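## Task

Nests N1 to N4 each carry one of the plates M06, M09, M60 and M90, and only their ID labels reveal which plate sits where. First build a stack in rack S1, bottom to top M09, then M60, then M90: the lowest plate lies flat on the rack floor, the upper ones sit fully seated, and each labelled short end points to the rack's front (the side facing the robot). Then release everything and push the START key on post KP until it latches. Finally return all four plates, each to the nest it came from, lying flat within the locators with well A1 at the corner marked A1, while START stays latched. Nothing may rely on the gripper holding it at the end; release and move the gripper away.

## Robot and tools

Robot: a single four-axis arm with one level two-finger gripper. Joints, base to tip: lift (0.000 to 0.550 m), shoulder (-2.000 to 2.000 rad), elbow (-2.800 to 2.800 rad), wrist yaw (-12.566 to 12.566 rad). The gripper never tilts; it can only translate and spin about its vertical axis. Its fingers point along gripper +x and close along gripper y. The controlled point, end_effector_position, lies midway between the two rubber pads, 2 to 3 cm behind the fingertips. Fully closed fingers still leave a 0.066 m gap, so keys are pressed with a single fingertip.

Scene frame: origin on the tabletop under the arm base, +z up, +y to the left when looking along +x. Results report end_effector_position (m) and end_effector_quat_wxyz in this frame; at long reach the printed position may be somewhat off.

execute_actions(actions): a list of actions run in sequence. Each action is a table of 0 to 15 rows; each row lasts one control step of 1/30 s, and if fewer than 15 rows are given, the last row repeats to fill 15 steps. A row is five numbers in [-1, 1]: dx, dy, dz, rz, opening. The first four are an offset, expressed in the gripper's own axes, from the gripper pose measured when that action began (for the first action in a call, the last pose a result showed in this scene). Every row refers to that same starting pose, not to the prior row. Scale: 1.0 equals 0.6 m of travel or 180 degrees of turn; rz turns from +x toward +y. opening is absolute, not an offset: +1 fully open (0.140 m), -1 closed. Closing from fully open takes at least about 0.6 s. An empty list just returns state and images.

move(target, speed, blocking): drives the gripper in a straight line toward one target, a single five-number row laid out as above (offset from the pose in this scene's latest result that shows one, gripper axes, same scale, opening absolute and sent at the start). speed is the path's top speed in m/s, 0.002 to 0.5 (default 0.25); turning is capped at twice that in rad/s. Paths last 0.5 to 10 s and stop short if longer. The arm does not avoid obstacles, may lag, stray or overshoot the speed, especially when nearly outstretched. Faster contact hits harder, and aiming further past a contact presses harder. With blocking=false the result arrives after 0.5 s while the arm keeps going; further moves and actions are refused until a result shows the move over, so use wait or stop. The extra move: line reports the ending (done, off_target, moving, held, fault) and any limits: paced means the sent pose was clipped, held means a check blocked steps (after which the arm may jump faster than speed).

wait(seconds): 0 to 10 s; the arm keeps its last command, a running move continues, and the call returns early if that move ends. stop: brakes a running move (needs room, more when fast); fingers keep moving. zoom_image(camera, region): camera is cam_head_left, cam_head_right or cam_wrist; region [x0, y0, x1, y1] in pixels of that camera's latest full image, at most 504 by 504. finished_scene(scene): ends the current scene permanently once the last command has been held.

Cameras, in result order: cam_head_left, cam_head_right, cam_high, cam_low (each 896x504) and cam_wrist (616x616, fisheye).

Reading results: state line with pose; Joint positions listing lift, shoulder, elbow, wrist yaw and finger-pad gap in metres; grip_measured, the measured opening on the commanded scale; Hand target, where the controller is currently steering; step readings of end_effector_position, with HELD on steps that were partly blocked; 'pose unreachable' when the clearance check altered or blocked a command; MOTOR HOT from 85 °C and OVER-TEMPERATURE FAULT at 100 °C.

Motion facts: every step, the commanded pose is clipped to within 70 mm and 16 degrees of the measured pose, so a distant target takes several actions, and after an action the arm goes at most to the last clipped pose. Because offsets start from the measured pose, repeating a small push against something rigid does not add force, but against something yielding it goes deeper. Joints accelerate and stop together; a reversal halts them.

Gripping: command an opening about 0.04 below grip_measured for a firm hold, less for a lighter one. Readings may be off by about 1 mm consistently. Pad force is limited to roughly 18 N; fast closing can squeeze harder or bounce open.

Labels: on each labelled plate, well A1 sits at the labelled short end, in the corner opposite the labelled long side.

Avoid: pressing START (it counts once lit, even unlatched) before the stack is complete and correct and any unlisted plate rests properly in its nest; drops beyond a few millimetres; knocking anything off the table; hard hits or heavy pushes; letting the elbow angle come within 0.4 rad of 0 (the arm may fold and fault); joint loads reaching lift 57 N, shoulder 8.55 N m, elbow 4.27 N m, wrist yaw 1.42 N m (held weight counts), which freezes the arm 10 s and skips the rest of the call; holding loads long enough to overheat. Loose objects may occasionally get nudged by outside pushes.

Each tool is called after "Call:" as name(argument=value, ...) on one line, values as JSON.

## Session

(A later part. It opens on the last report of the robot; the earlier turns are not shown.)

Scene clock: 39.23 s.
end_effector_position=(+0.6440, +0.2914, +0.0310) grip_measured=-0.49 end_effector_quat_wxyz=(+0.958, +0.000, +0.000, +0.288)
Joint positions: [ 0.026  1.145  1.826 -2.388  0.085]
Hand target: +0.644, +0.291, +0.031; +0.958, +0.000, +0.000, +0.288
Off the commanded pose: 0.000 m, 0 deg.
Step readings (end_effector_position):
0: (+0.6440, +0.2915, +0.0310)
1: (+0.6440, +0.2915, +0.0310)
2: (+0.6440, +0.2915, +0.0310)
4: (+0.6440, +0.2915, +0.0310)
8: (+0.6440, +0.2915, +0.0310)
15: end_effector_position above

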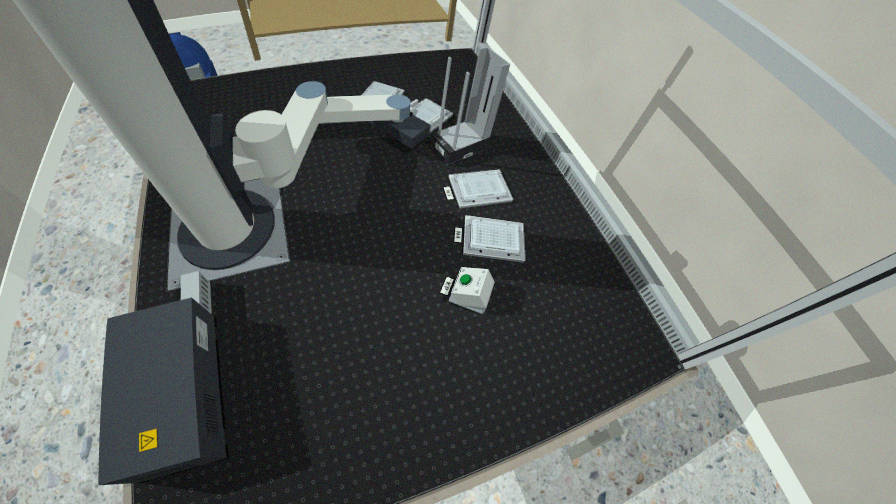

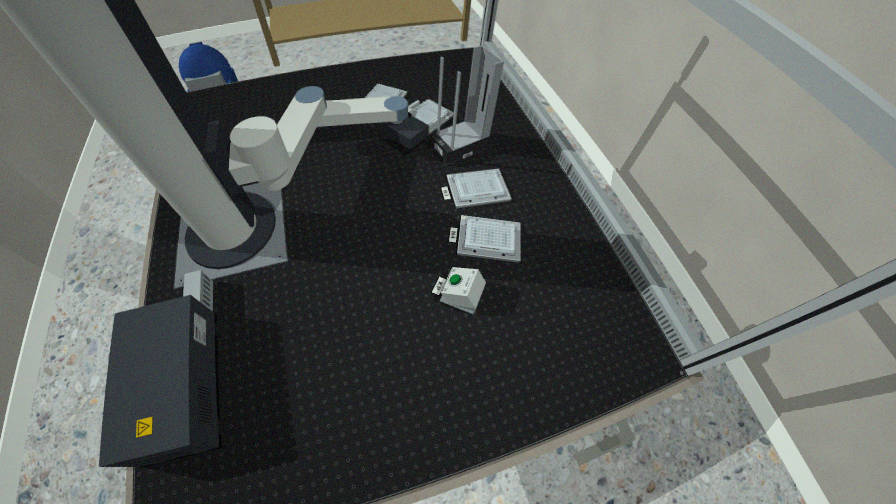

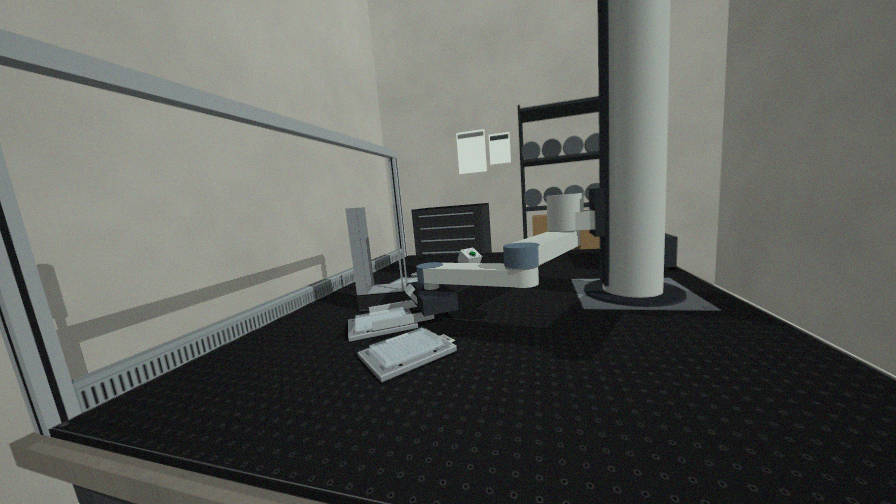

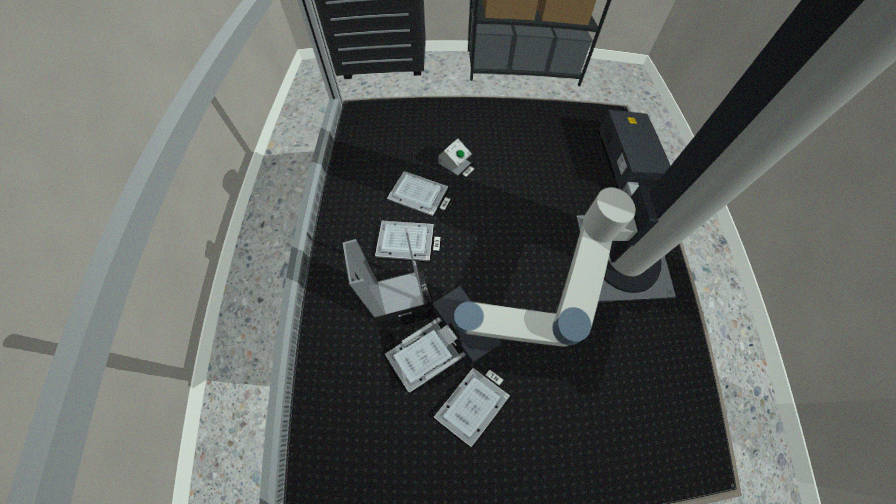

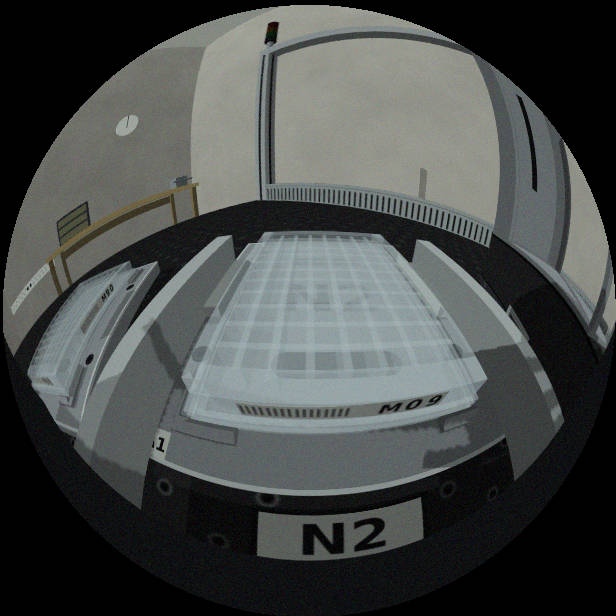

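Call:
execute_actions(actions=[[[0,0,0,0,-0.40],[0,0,0,0,-0.40],[0,0,0,0,-0.40],[0,0,0,0,-0.40],[0,0,0.002,0,-0.40],[0,0,0.004,0,-0.40],[0,0,0.004,0,-0.40],[0,0,0.004,0,-0.40],[0,0,0.004,0,-0.40],[0,0,0.004,0,-0.44],[0,0,0.004,0,-0.47],[0,0,0.004,0,-0.50],[0,0,0.004,0,-0.53],[0,0,0.004,0,-0.56],[0,0,0.004,0,-0.59]],[[0,0,0,0,-0.59]]])

Scene clock: 44.47 s.
end_effector_position=(+0.6440, +0.2914, +0.0335) grip_measured=-0.57 end_effector_quat_wxyz=(+0.958, +0.000, +0.000, +0.288)
Joint positions: [ 0.028  1.145  1.826 -2.388  0.082]
Hand target: +0.644, +0.291, +0.033; +0.958, +0.000, +0.000, +0.288
Off the commanded pose: 0.000 m, 0 deg.
Step readings (end_effector_position; steps 1 to 15: 1st action; 16 to 30: 2nd action):
0: (+0.6440, +0.2914, +0.0310)
1: (+0.6440, +0.2914, +0.0310)
2: (+0.6440, +0.2914, +0.0310)
4: (+0.6440, +0.2914, +0.0310)
8: (+0.6440, +0.2914, +0.0336)
15: (+0.6440, +0.2914, +0.0335)
16: (+0.6440, +0.2914, +0.0335)
17: (+0.6440, +0.2914, +0.0335)
19: (+0.6440, +0.2914, +0.0335)
23: (+0.6440, +0.2914, +0.0335)
30: end_effector_position above

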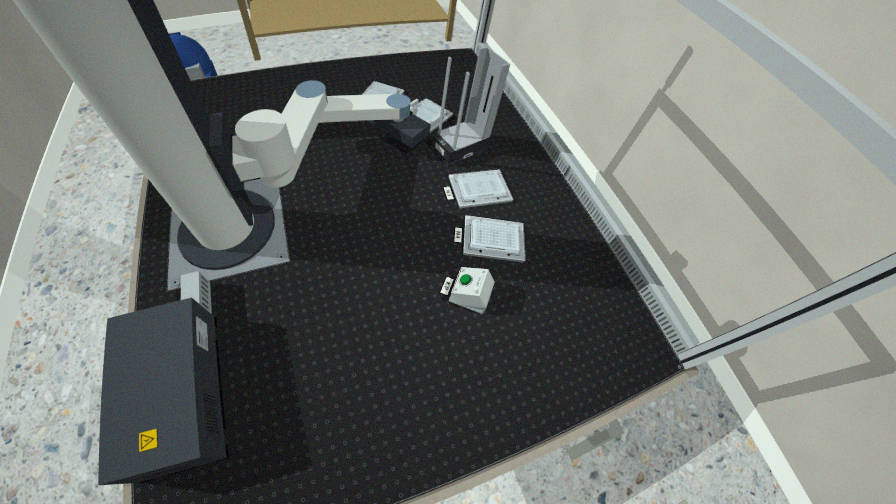

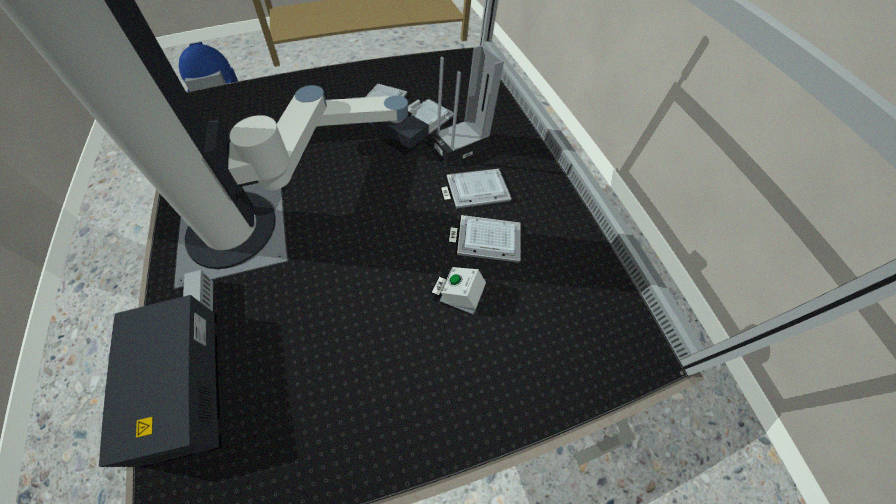

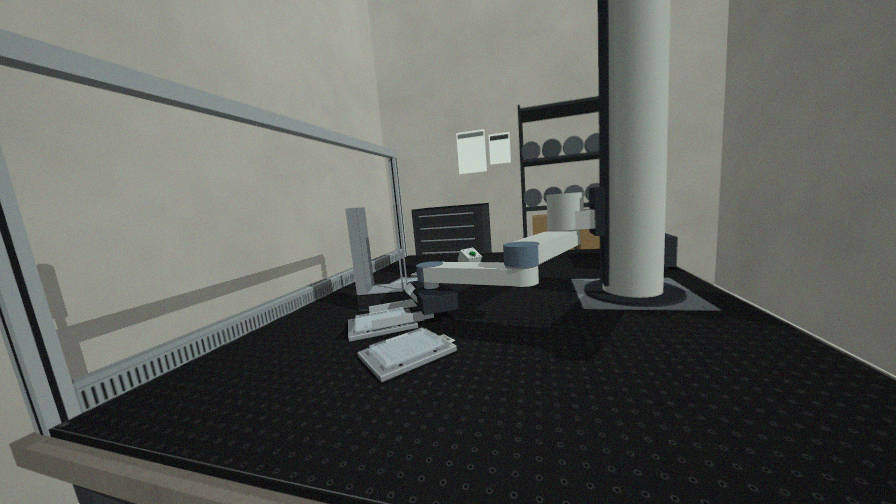

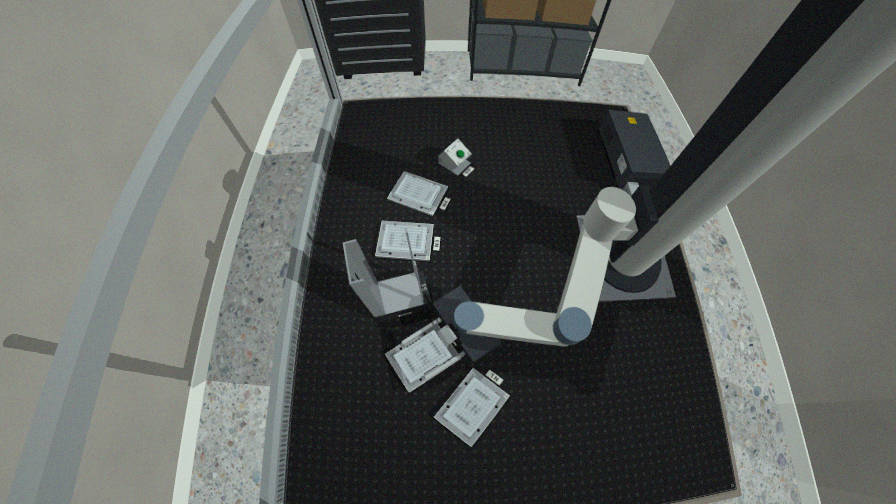

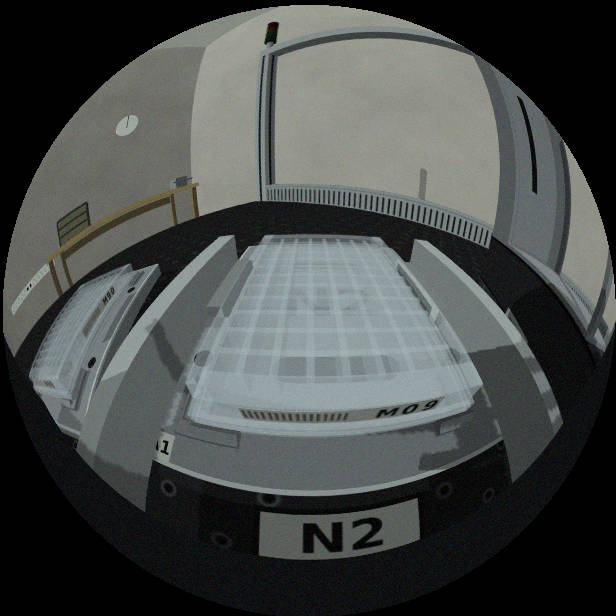

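Call:
execute_actions(actions=[[[0,0,0,0,-0.60],[0,0,0,0,-0.61]]])

Call:
zoom_image(camera="cam_wrist", region=[170, 220, 330, 440])

Scene clock: 45.40 s.
end_effector_position=(+0.6440, +0.2914, +0.0335) grip_measured=-0.57 end_effector_quat_wxyz=(+0.958, +0.000, +0.000, +0.288)
Joint positions: [ 0.028  1.145  1.826 -2.388  0.082]
Hand target: +0.644, +0.291, +0.033; +0.958, +0.000, +0.000, +0.288
Off the commanded pose: 0.000 m, 0 deg.
Step readings (end_effector_position):
0: (+0.6440, +0.2914, +0.0335)
1: (+0.6440, +0.2914, +0.0335)
2: (+0.6440, +0.2914, +0.0335)
4: (+0.6440, +0.2914, +0.0335)
8: (+0.6440, +0.2914, +0.0335)
15: end_effector_position above

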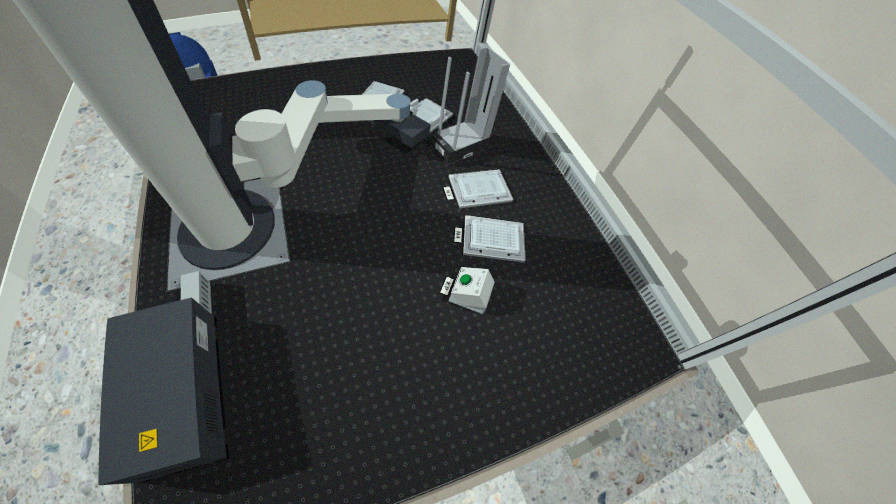

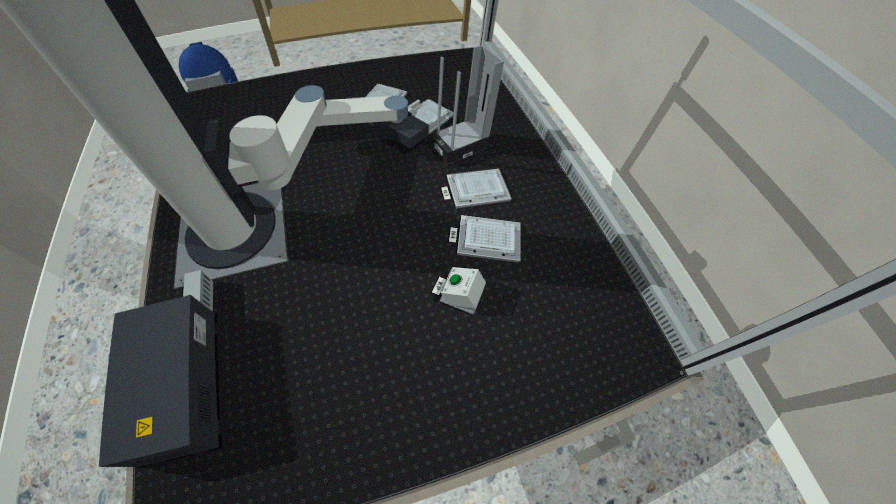

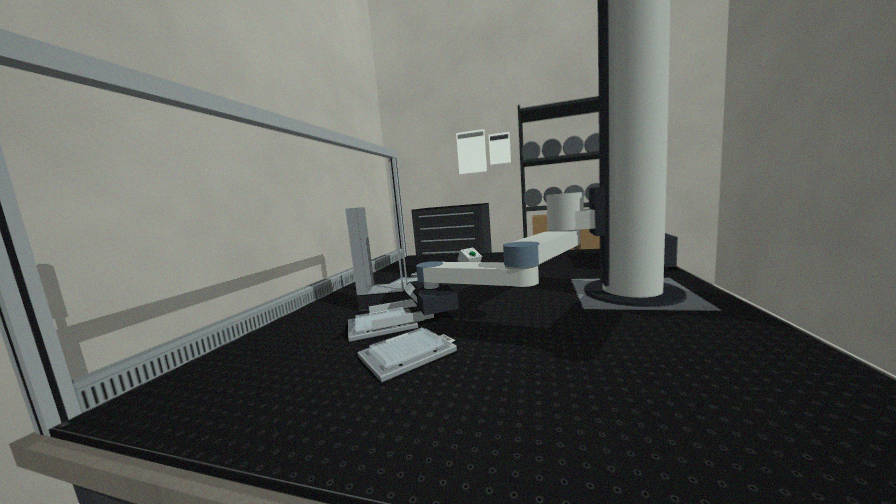

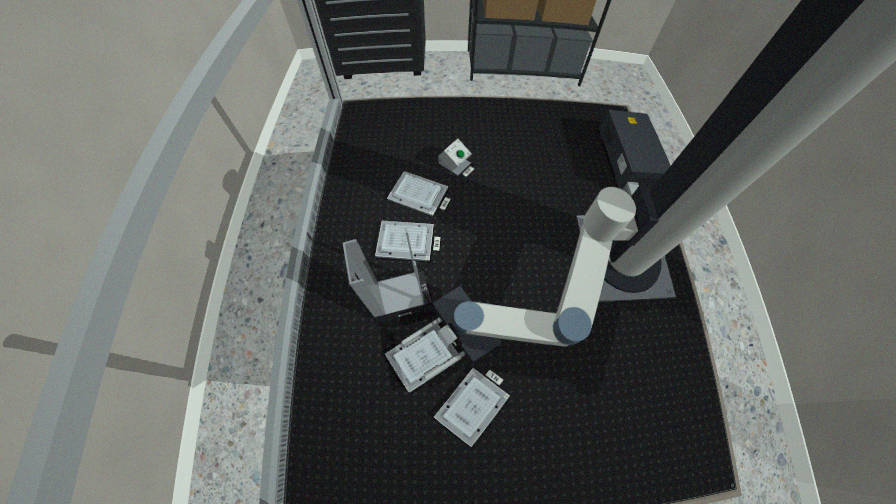

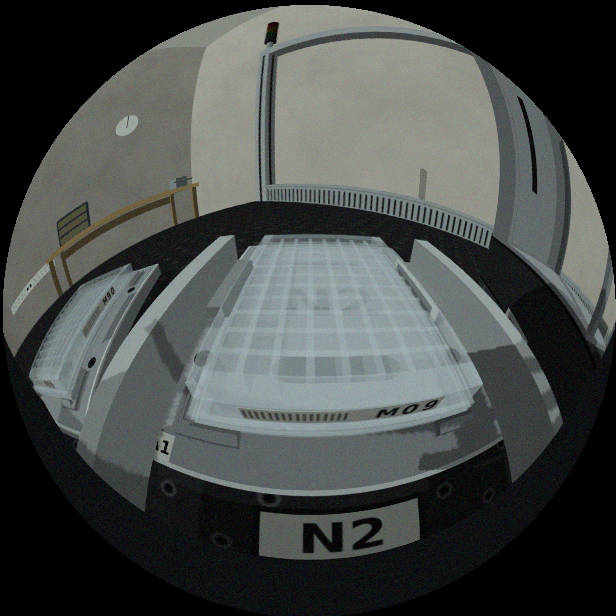

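Region (170, 220, 330, 440) of cam_wrist's 616x616 image, scaled by 2.291, with more detail than that image has; it fills the left 367 columns of this view, and the rest is white.

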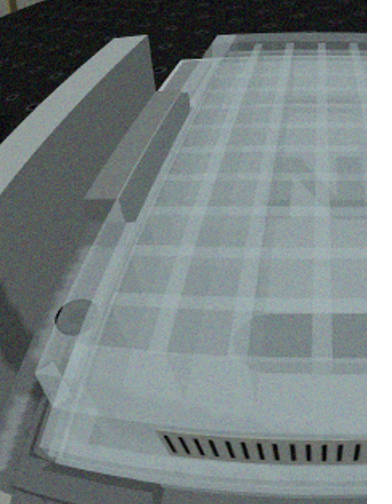

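Call:
move(target=[0, 0, 0.03, 0, -0.61], speed=0.03)

Scene clock: 46.80 s.
end_effector_position=(+0.6440, +0.2914, +0.0515) grip_measured=-0.57 end_effector_quat_wxyz=(+0.958, +0.000, +0.000, +0.288)
Joint positions: [ 0.047  1.145  1.826 -2.388  0.082]
Hand target: +0.644, +0.291, +0.051; +0.958, +0.000, +0.000, +0.288
Off the commanded pose: 0.000 m, 0 deg.
move: done

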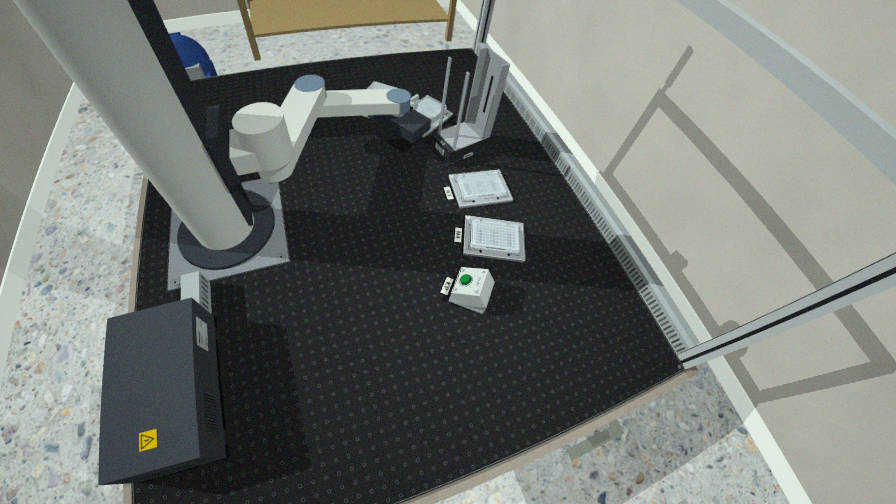

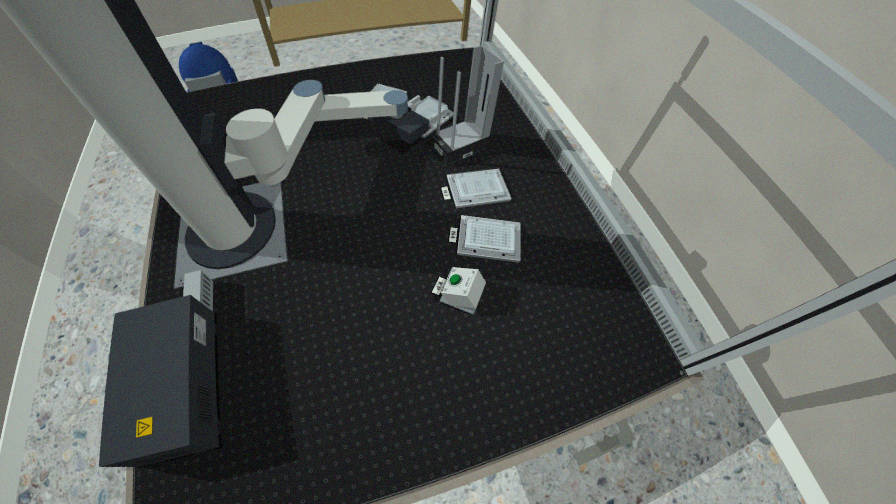

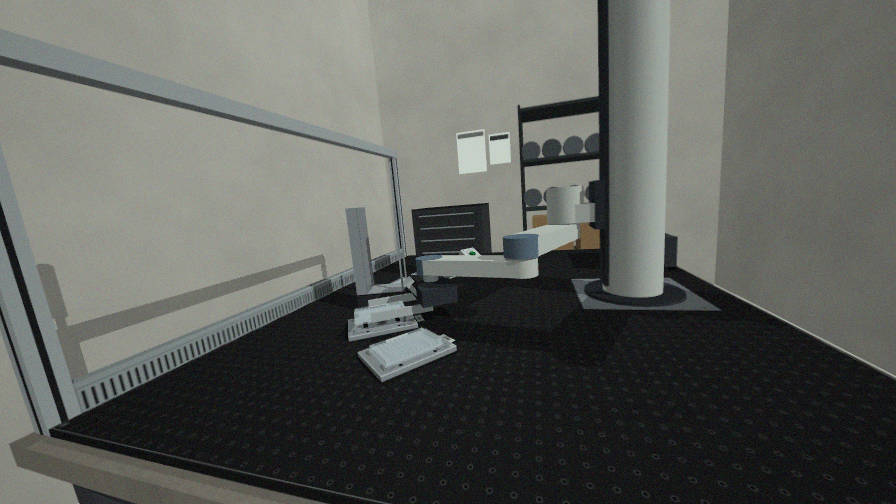

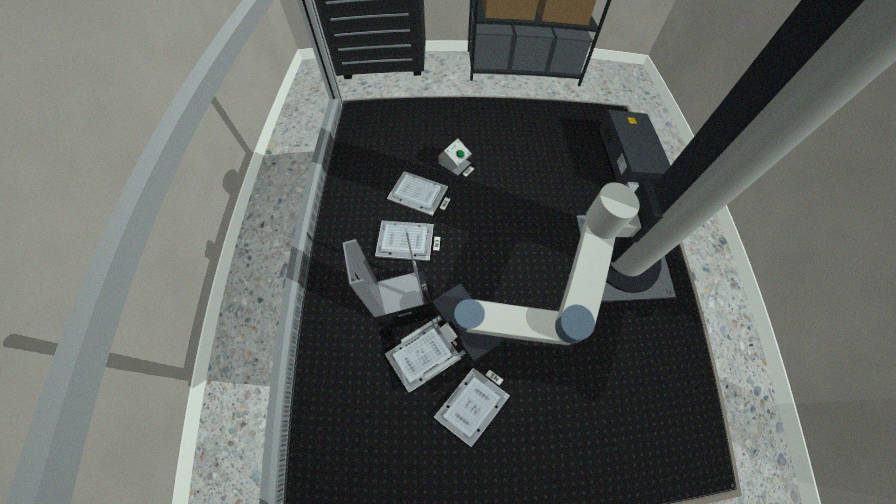

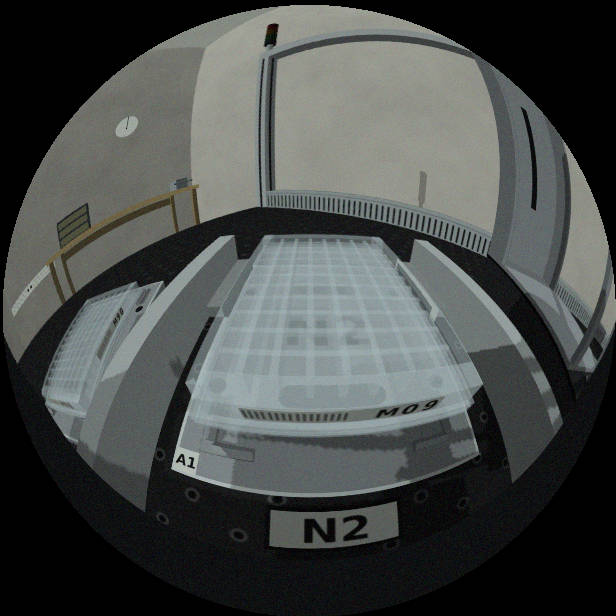

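Call:
move(target=[0, 0, -0.0297, 0, -0.61], speed=0.03)

Call:
execute_actions(actions=[[[0,0,0,0,-0.55],[0,0,0,0,-0.5],[0,0,0,0,-0.4],[0,0,0,0,-0.3],[0,0,0,0,-0.2],[0,0,0,0,-0.1],[0,0,0,0,0.0],[0,0,0,0,0.1]]])

Scene clock: 51.30 s.
end_effector_position=(+0.6440, +0.2914, +0.0336) grip_measured=-0.57 end_effector_quat_wxyz=(+0.958, +0.000, +0.000, +0.288)
Joint positions: [ 0.029  1.145  1.826 -2.388  0.082]
Hand target: +0.644, +0.291, +0.034; +0.958, +0.000, +0.000, +0.288
Off the commanded pose: 0.000 m, 0 deg.
move: done

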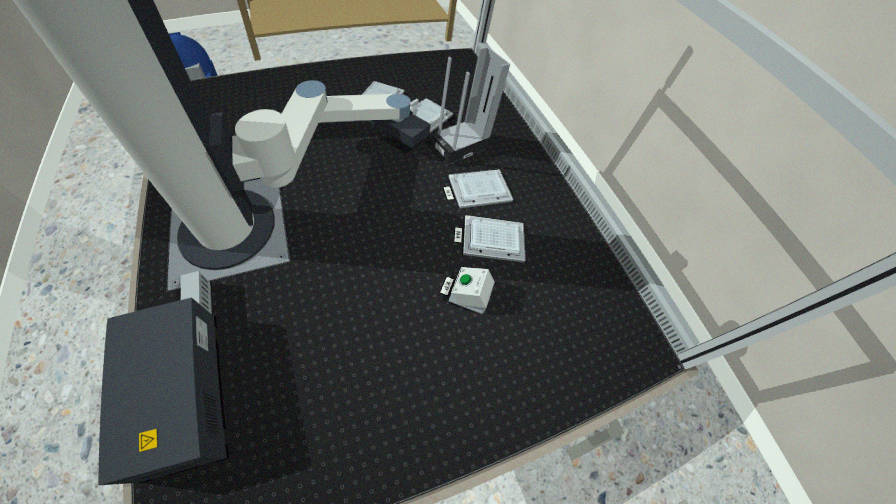

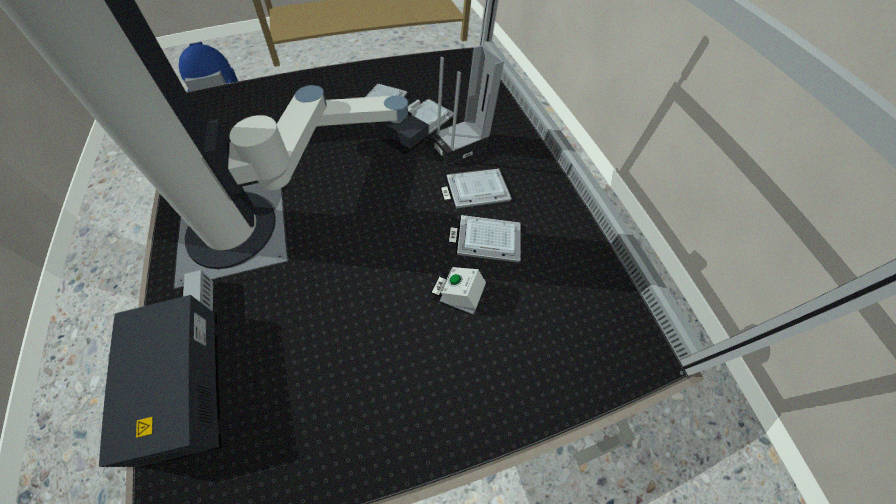

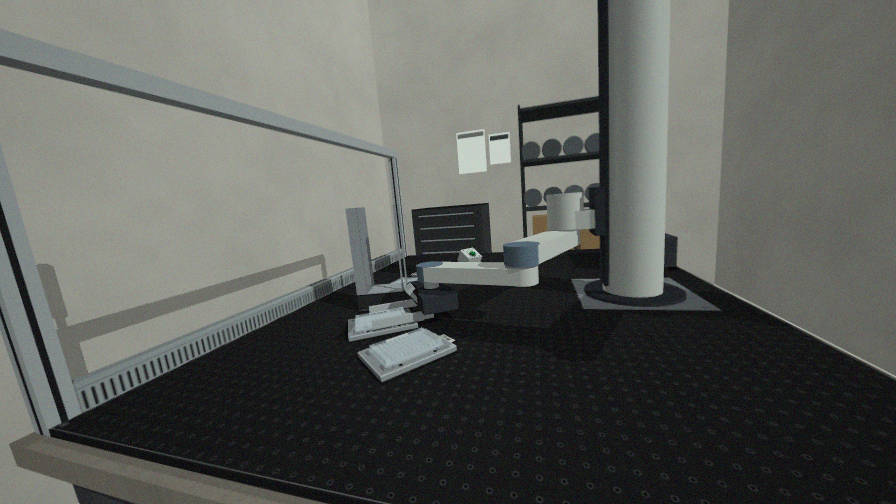

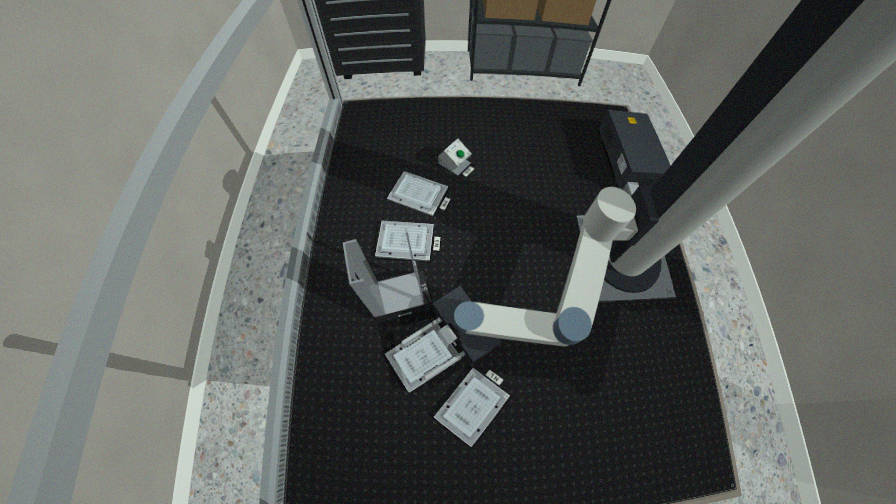

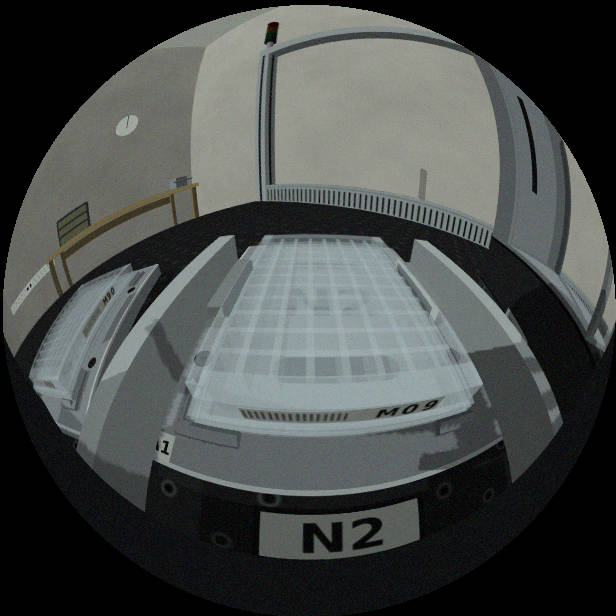

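Scene clock: 51.80 s.
end_effector_position=(+0.6440, +0.2914, +0.0336) grip_measured=+0.10 end_effector_quat_wxyz=(+0.958, +0.000, +0.000, +0.288)
Joint positions: [ 0.029  1.145  1.826 -2.388  0.107]
Hand target: +0.644, +0.291, +0.034; +0.958, +0.000, +0.000, +0.288
Off the commanded pose: 0.000 m, 0 deg.
Step readings (end_effector_position):
0: (+0.6440, +0.2914, +0.0336)
1: (+0.6440, +0.2914, +0.0336)
2: (+0.6440, +0.2914, +0.0336)
4: (+0.6440, +0.2914, +0.0336)
8: (+0.6440, +0.2914, +0.0336)
15: end_effector_position above

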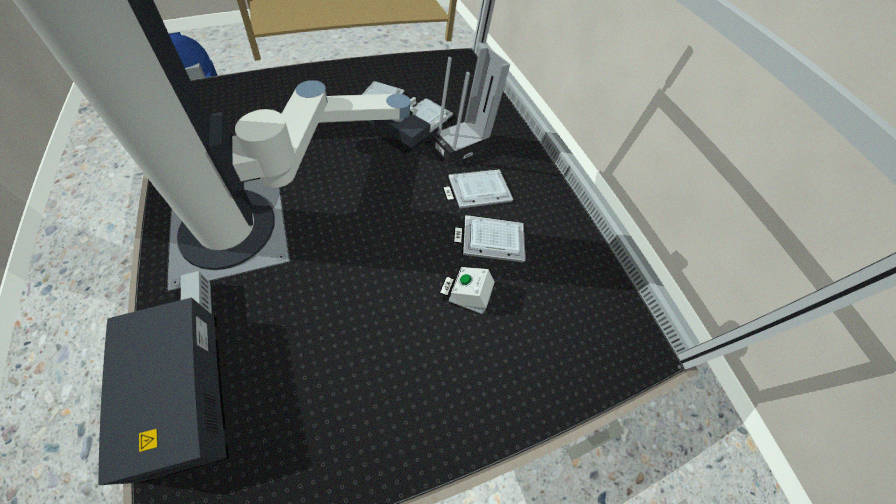

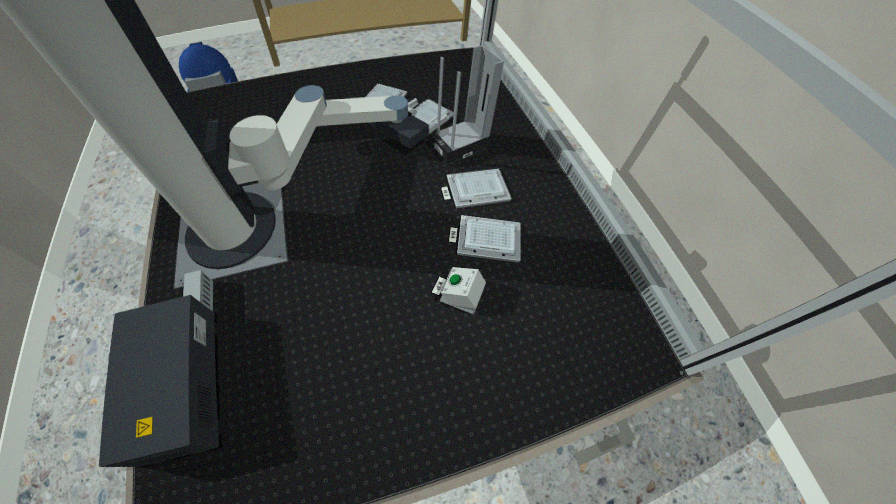

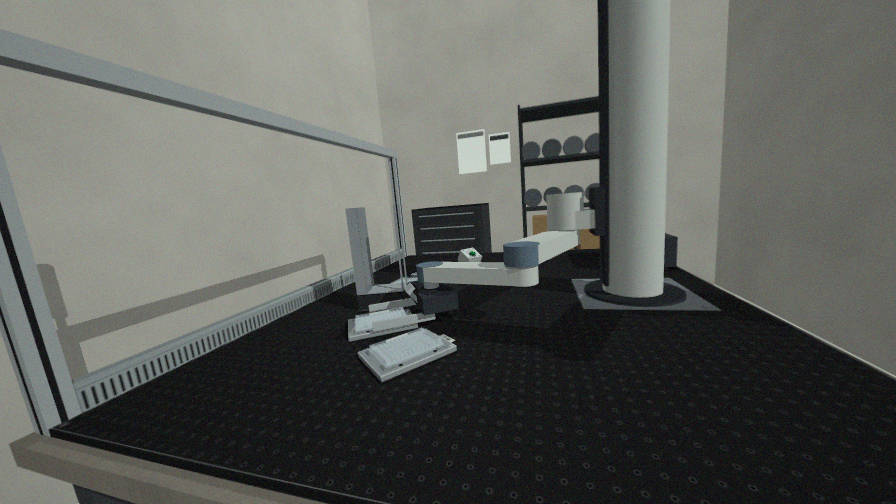

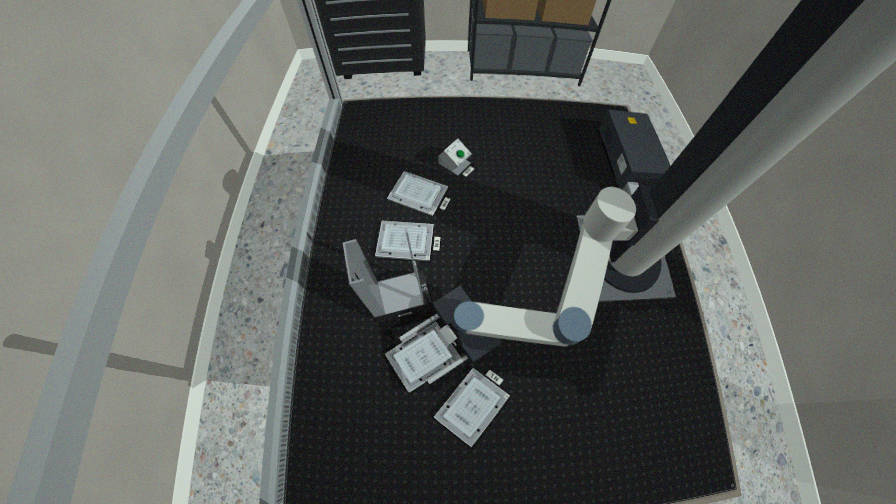

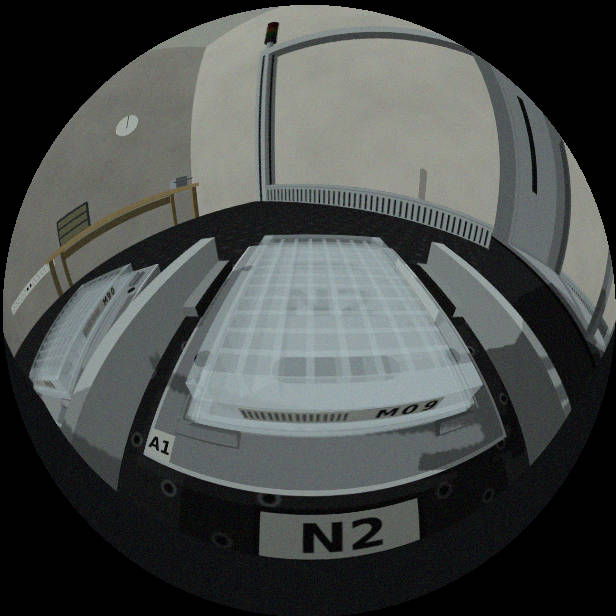

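Call:
move(target=[-0.2333, 0, 0.21, 0, 0.4], speed=0.25)

Scene clock: 54.07 s.
end_effector_position=(+0.5272, +0.2142, +0.1597) grip_measured=+0.40 end_effector_quat_wxyz=(+0.958, +0.000, +0.000, +0.287)
Joint positions: [ 0.155  1.426  1.093 -1.936  0.118]
Hand target: +0.527, +0.214, +0.160; +0.958, +0.000, +0.000, +0.288
Off the commanded pose: 0.000 m, 0 deg.
move: done

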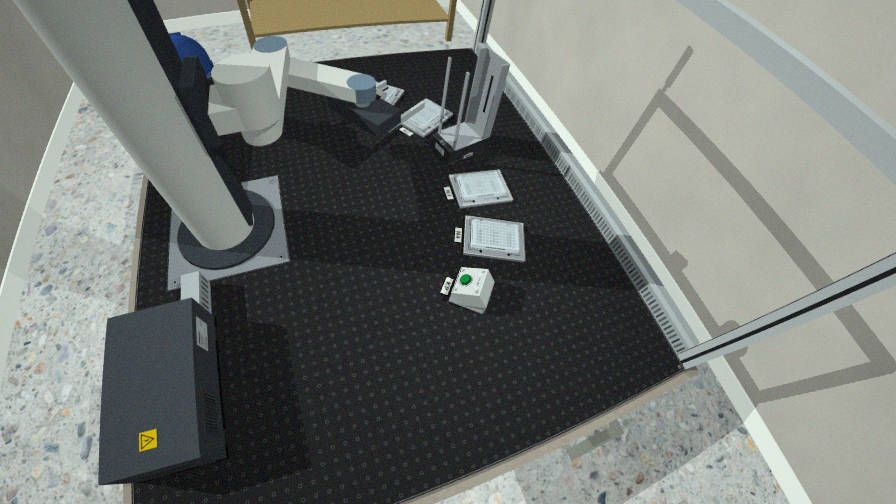

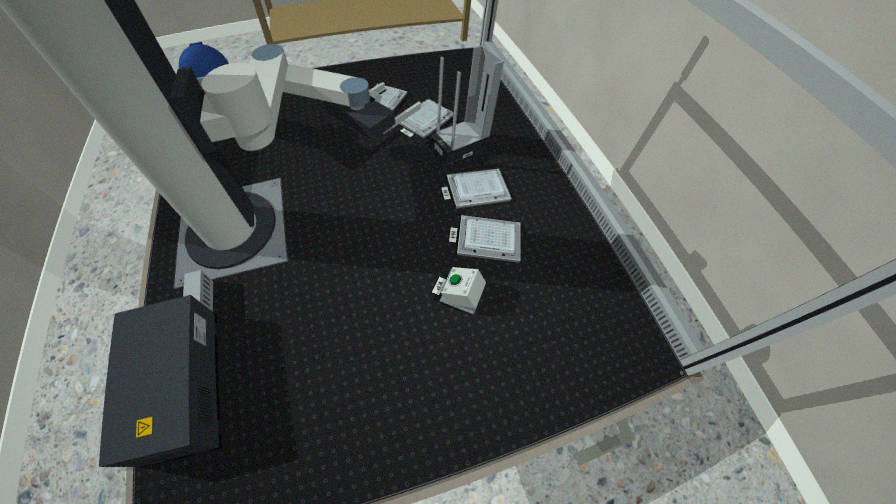

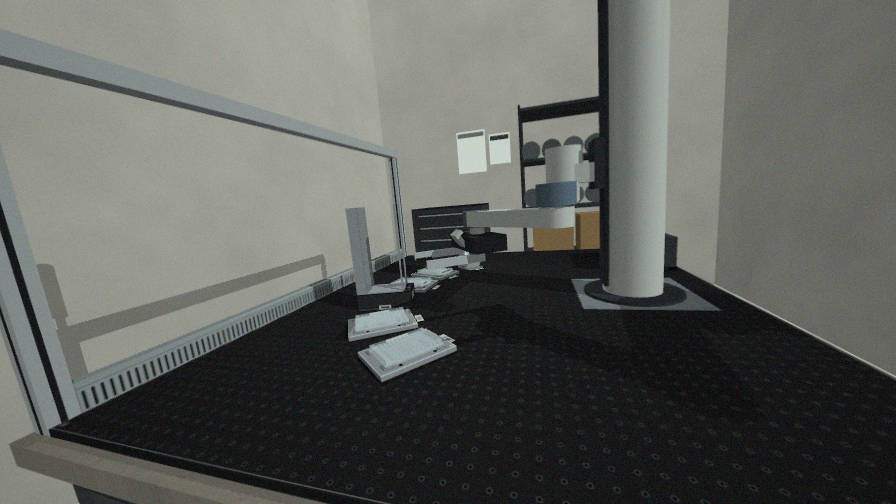

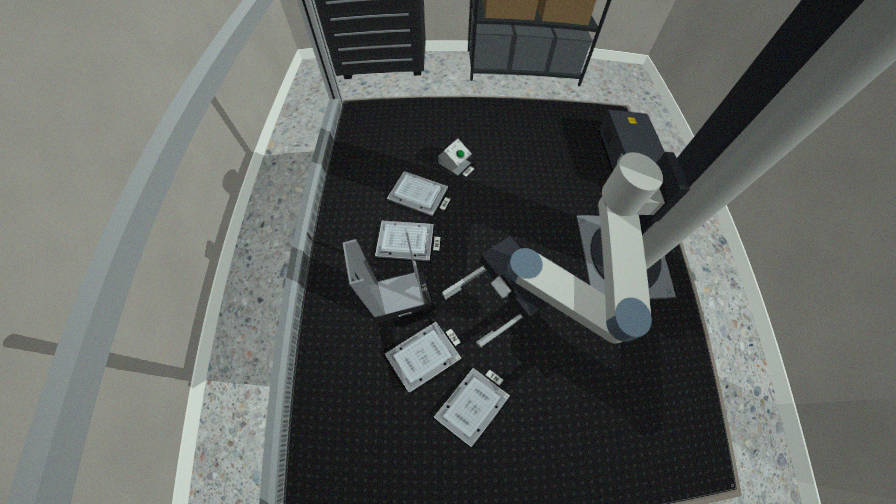

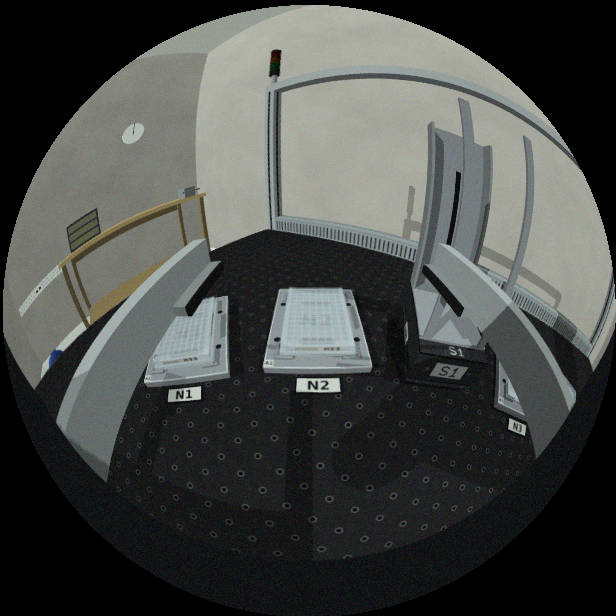

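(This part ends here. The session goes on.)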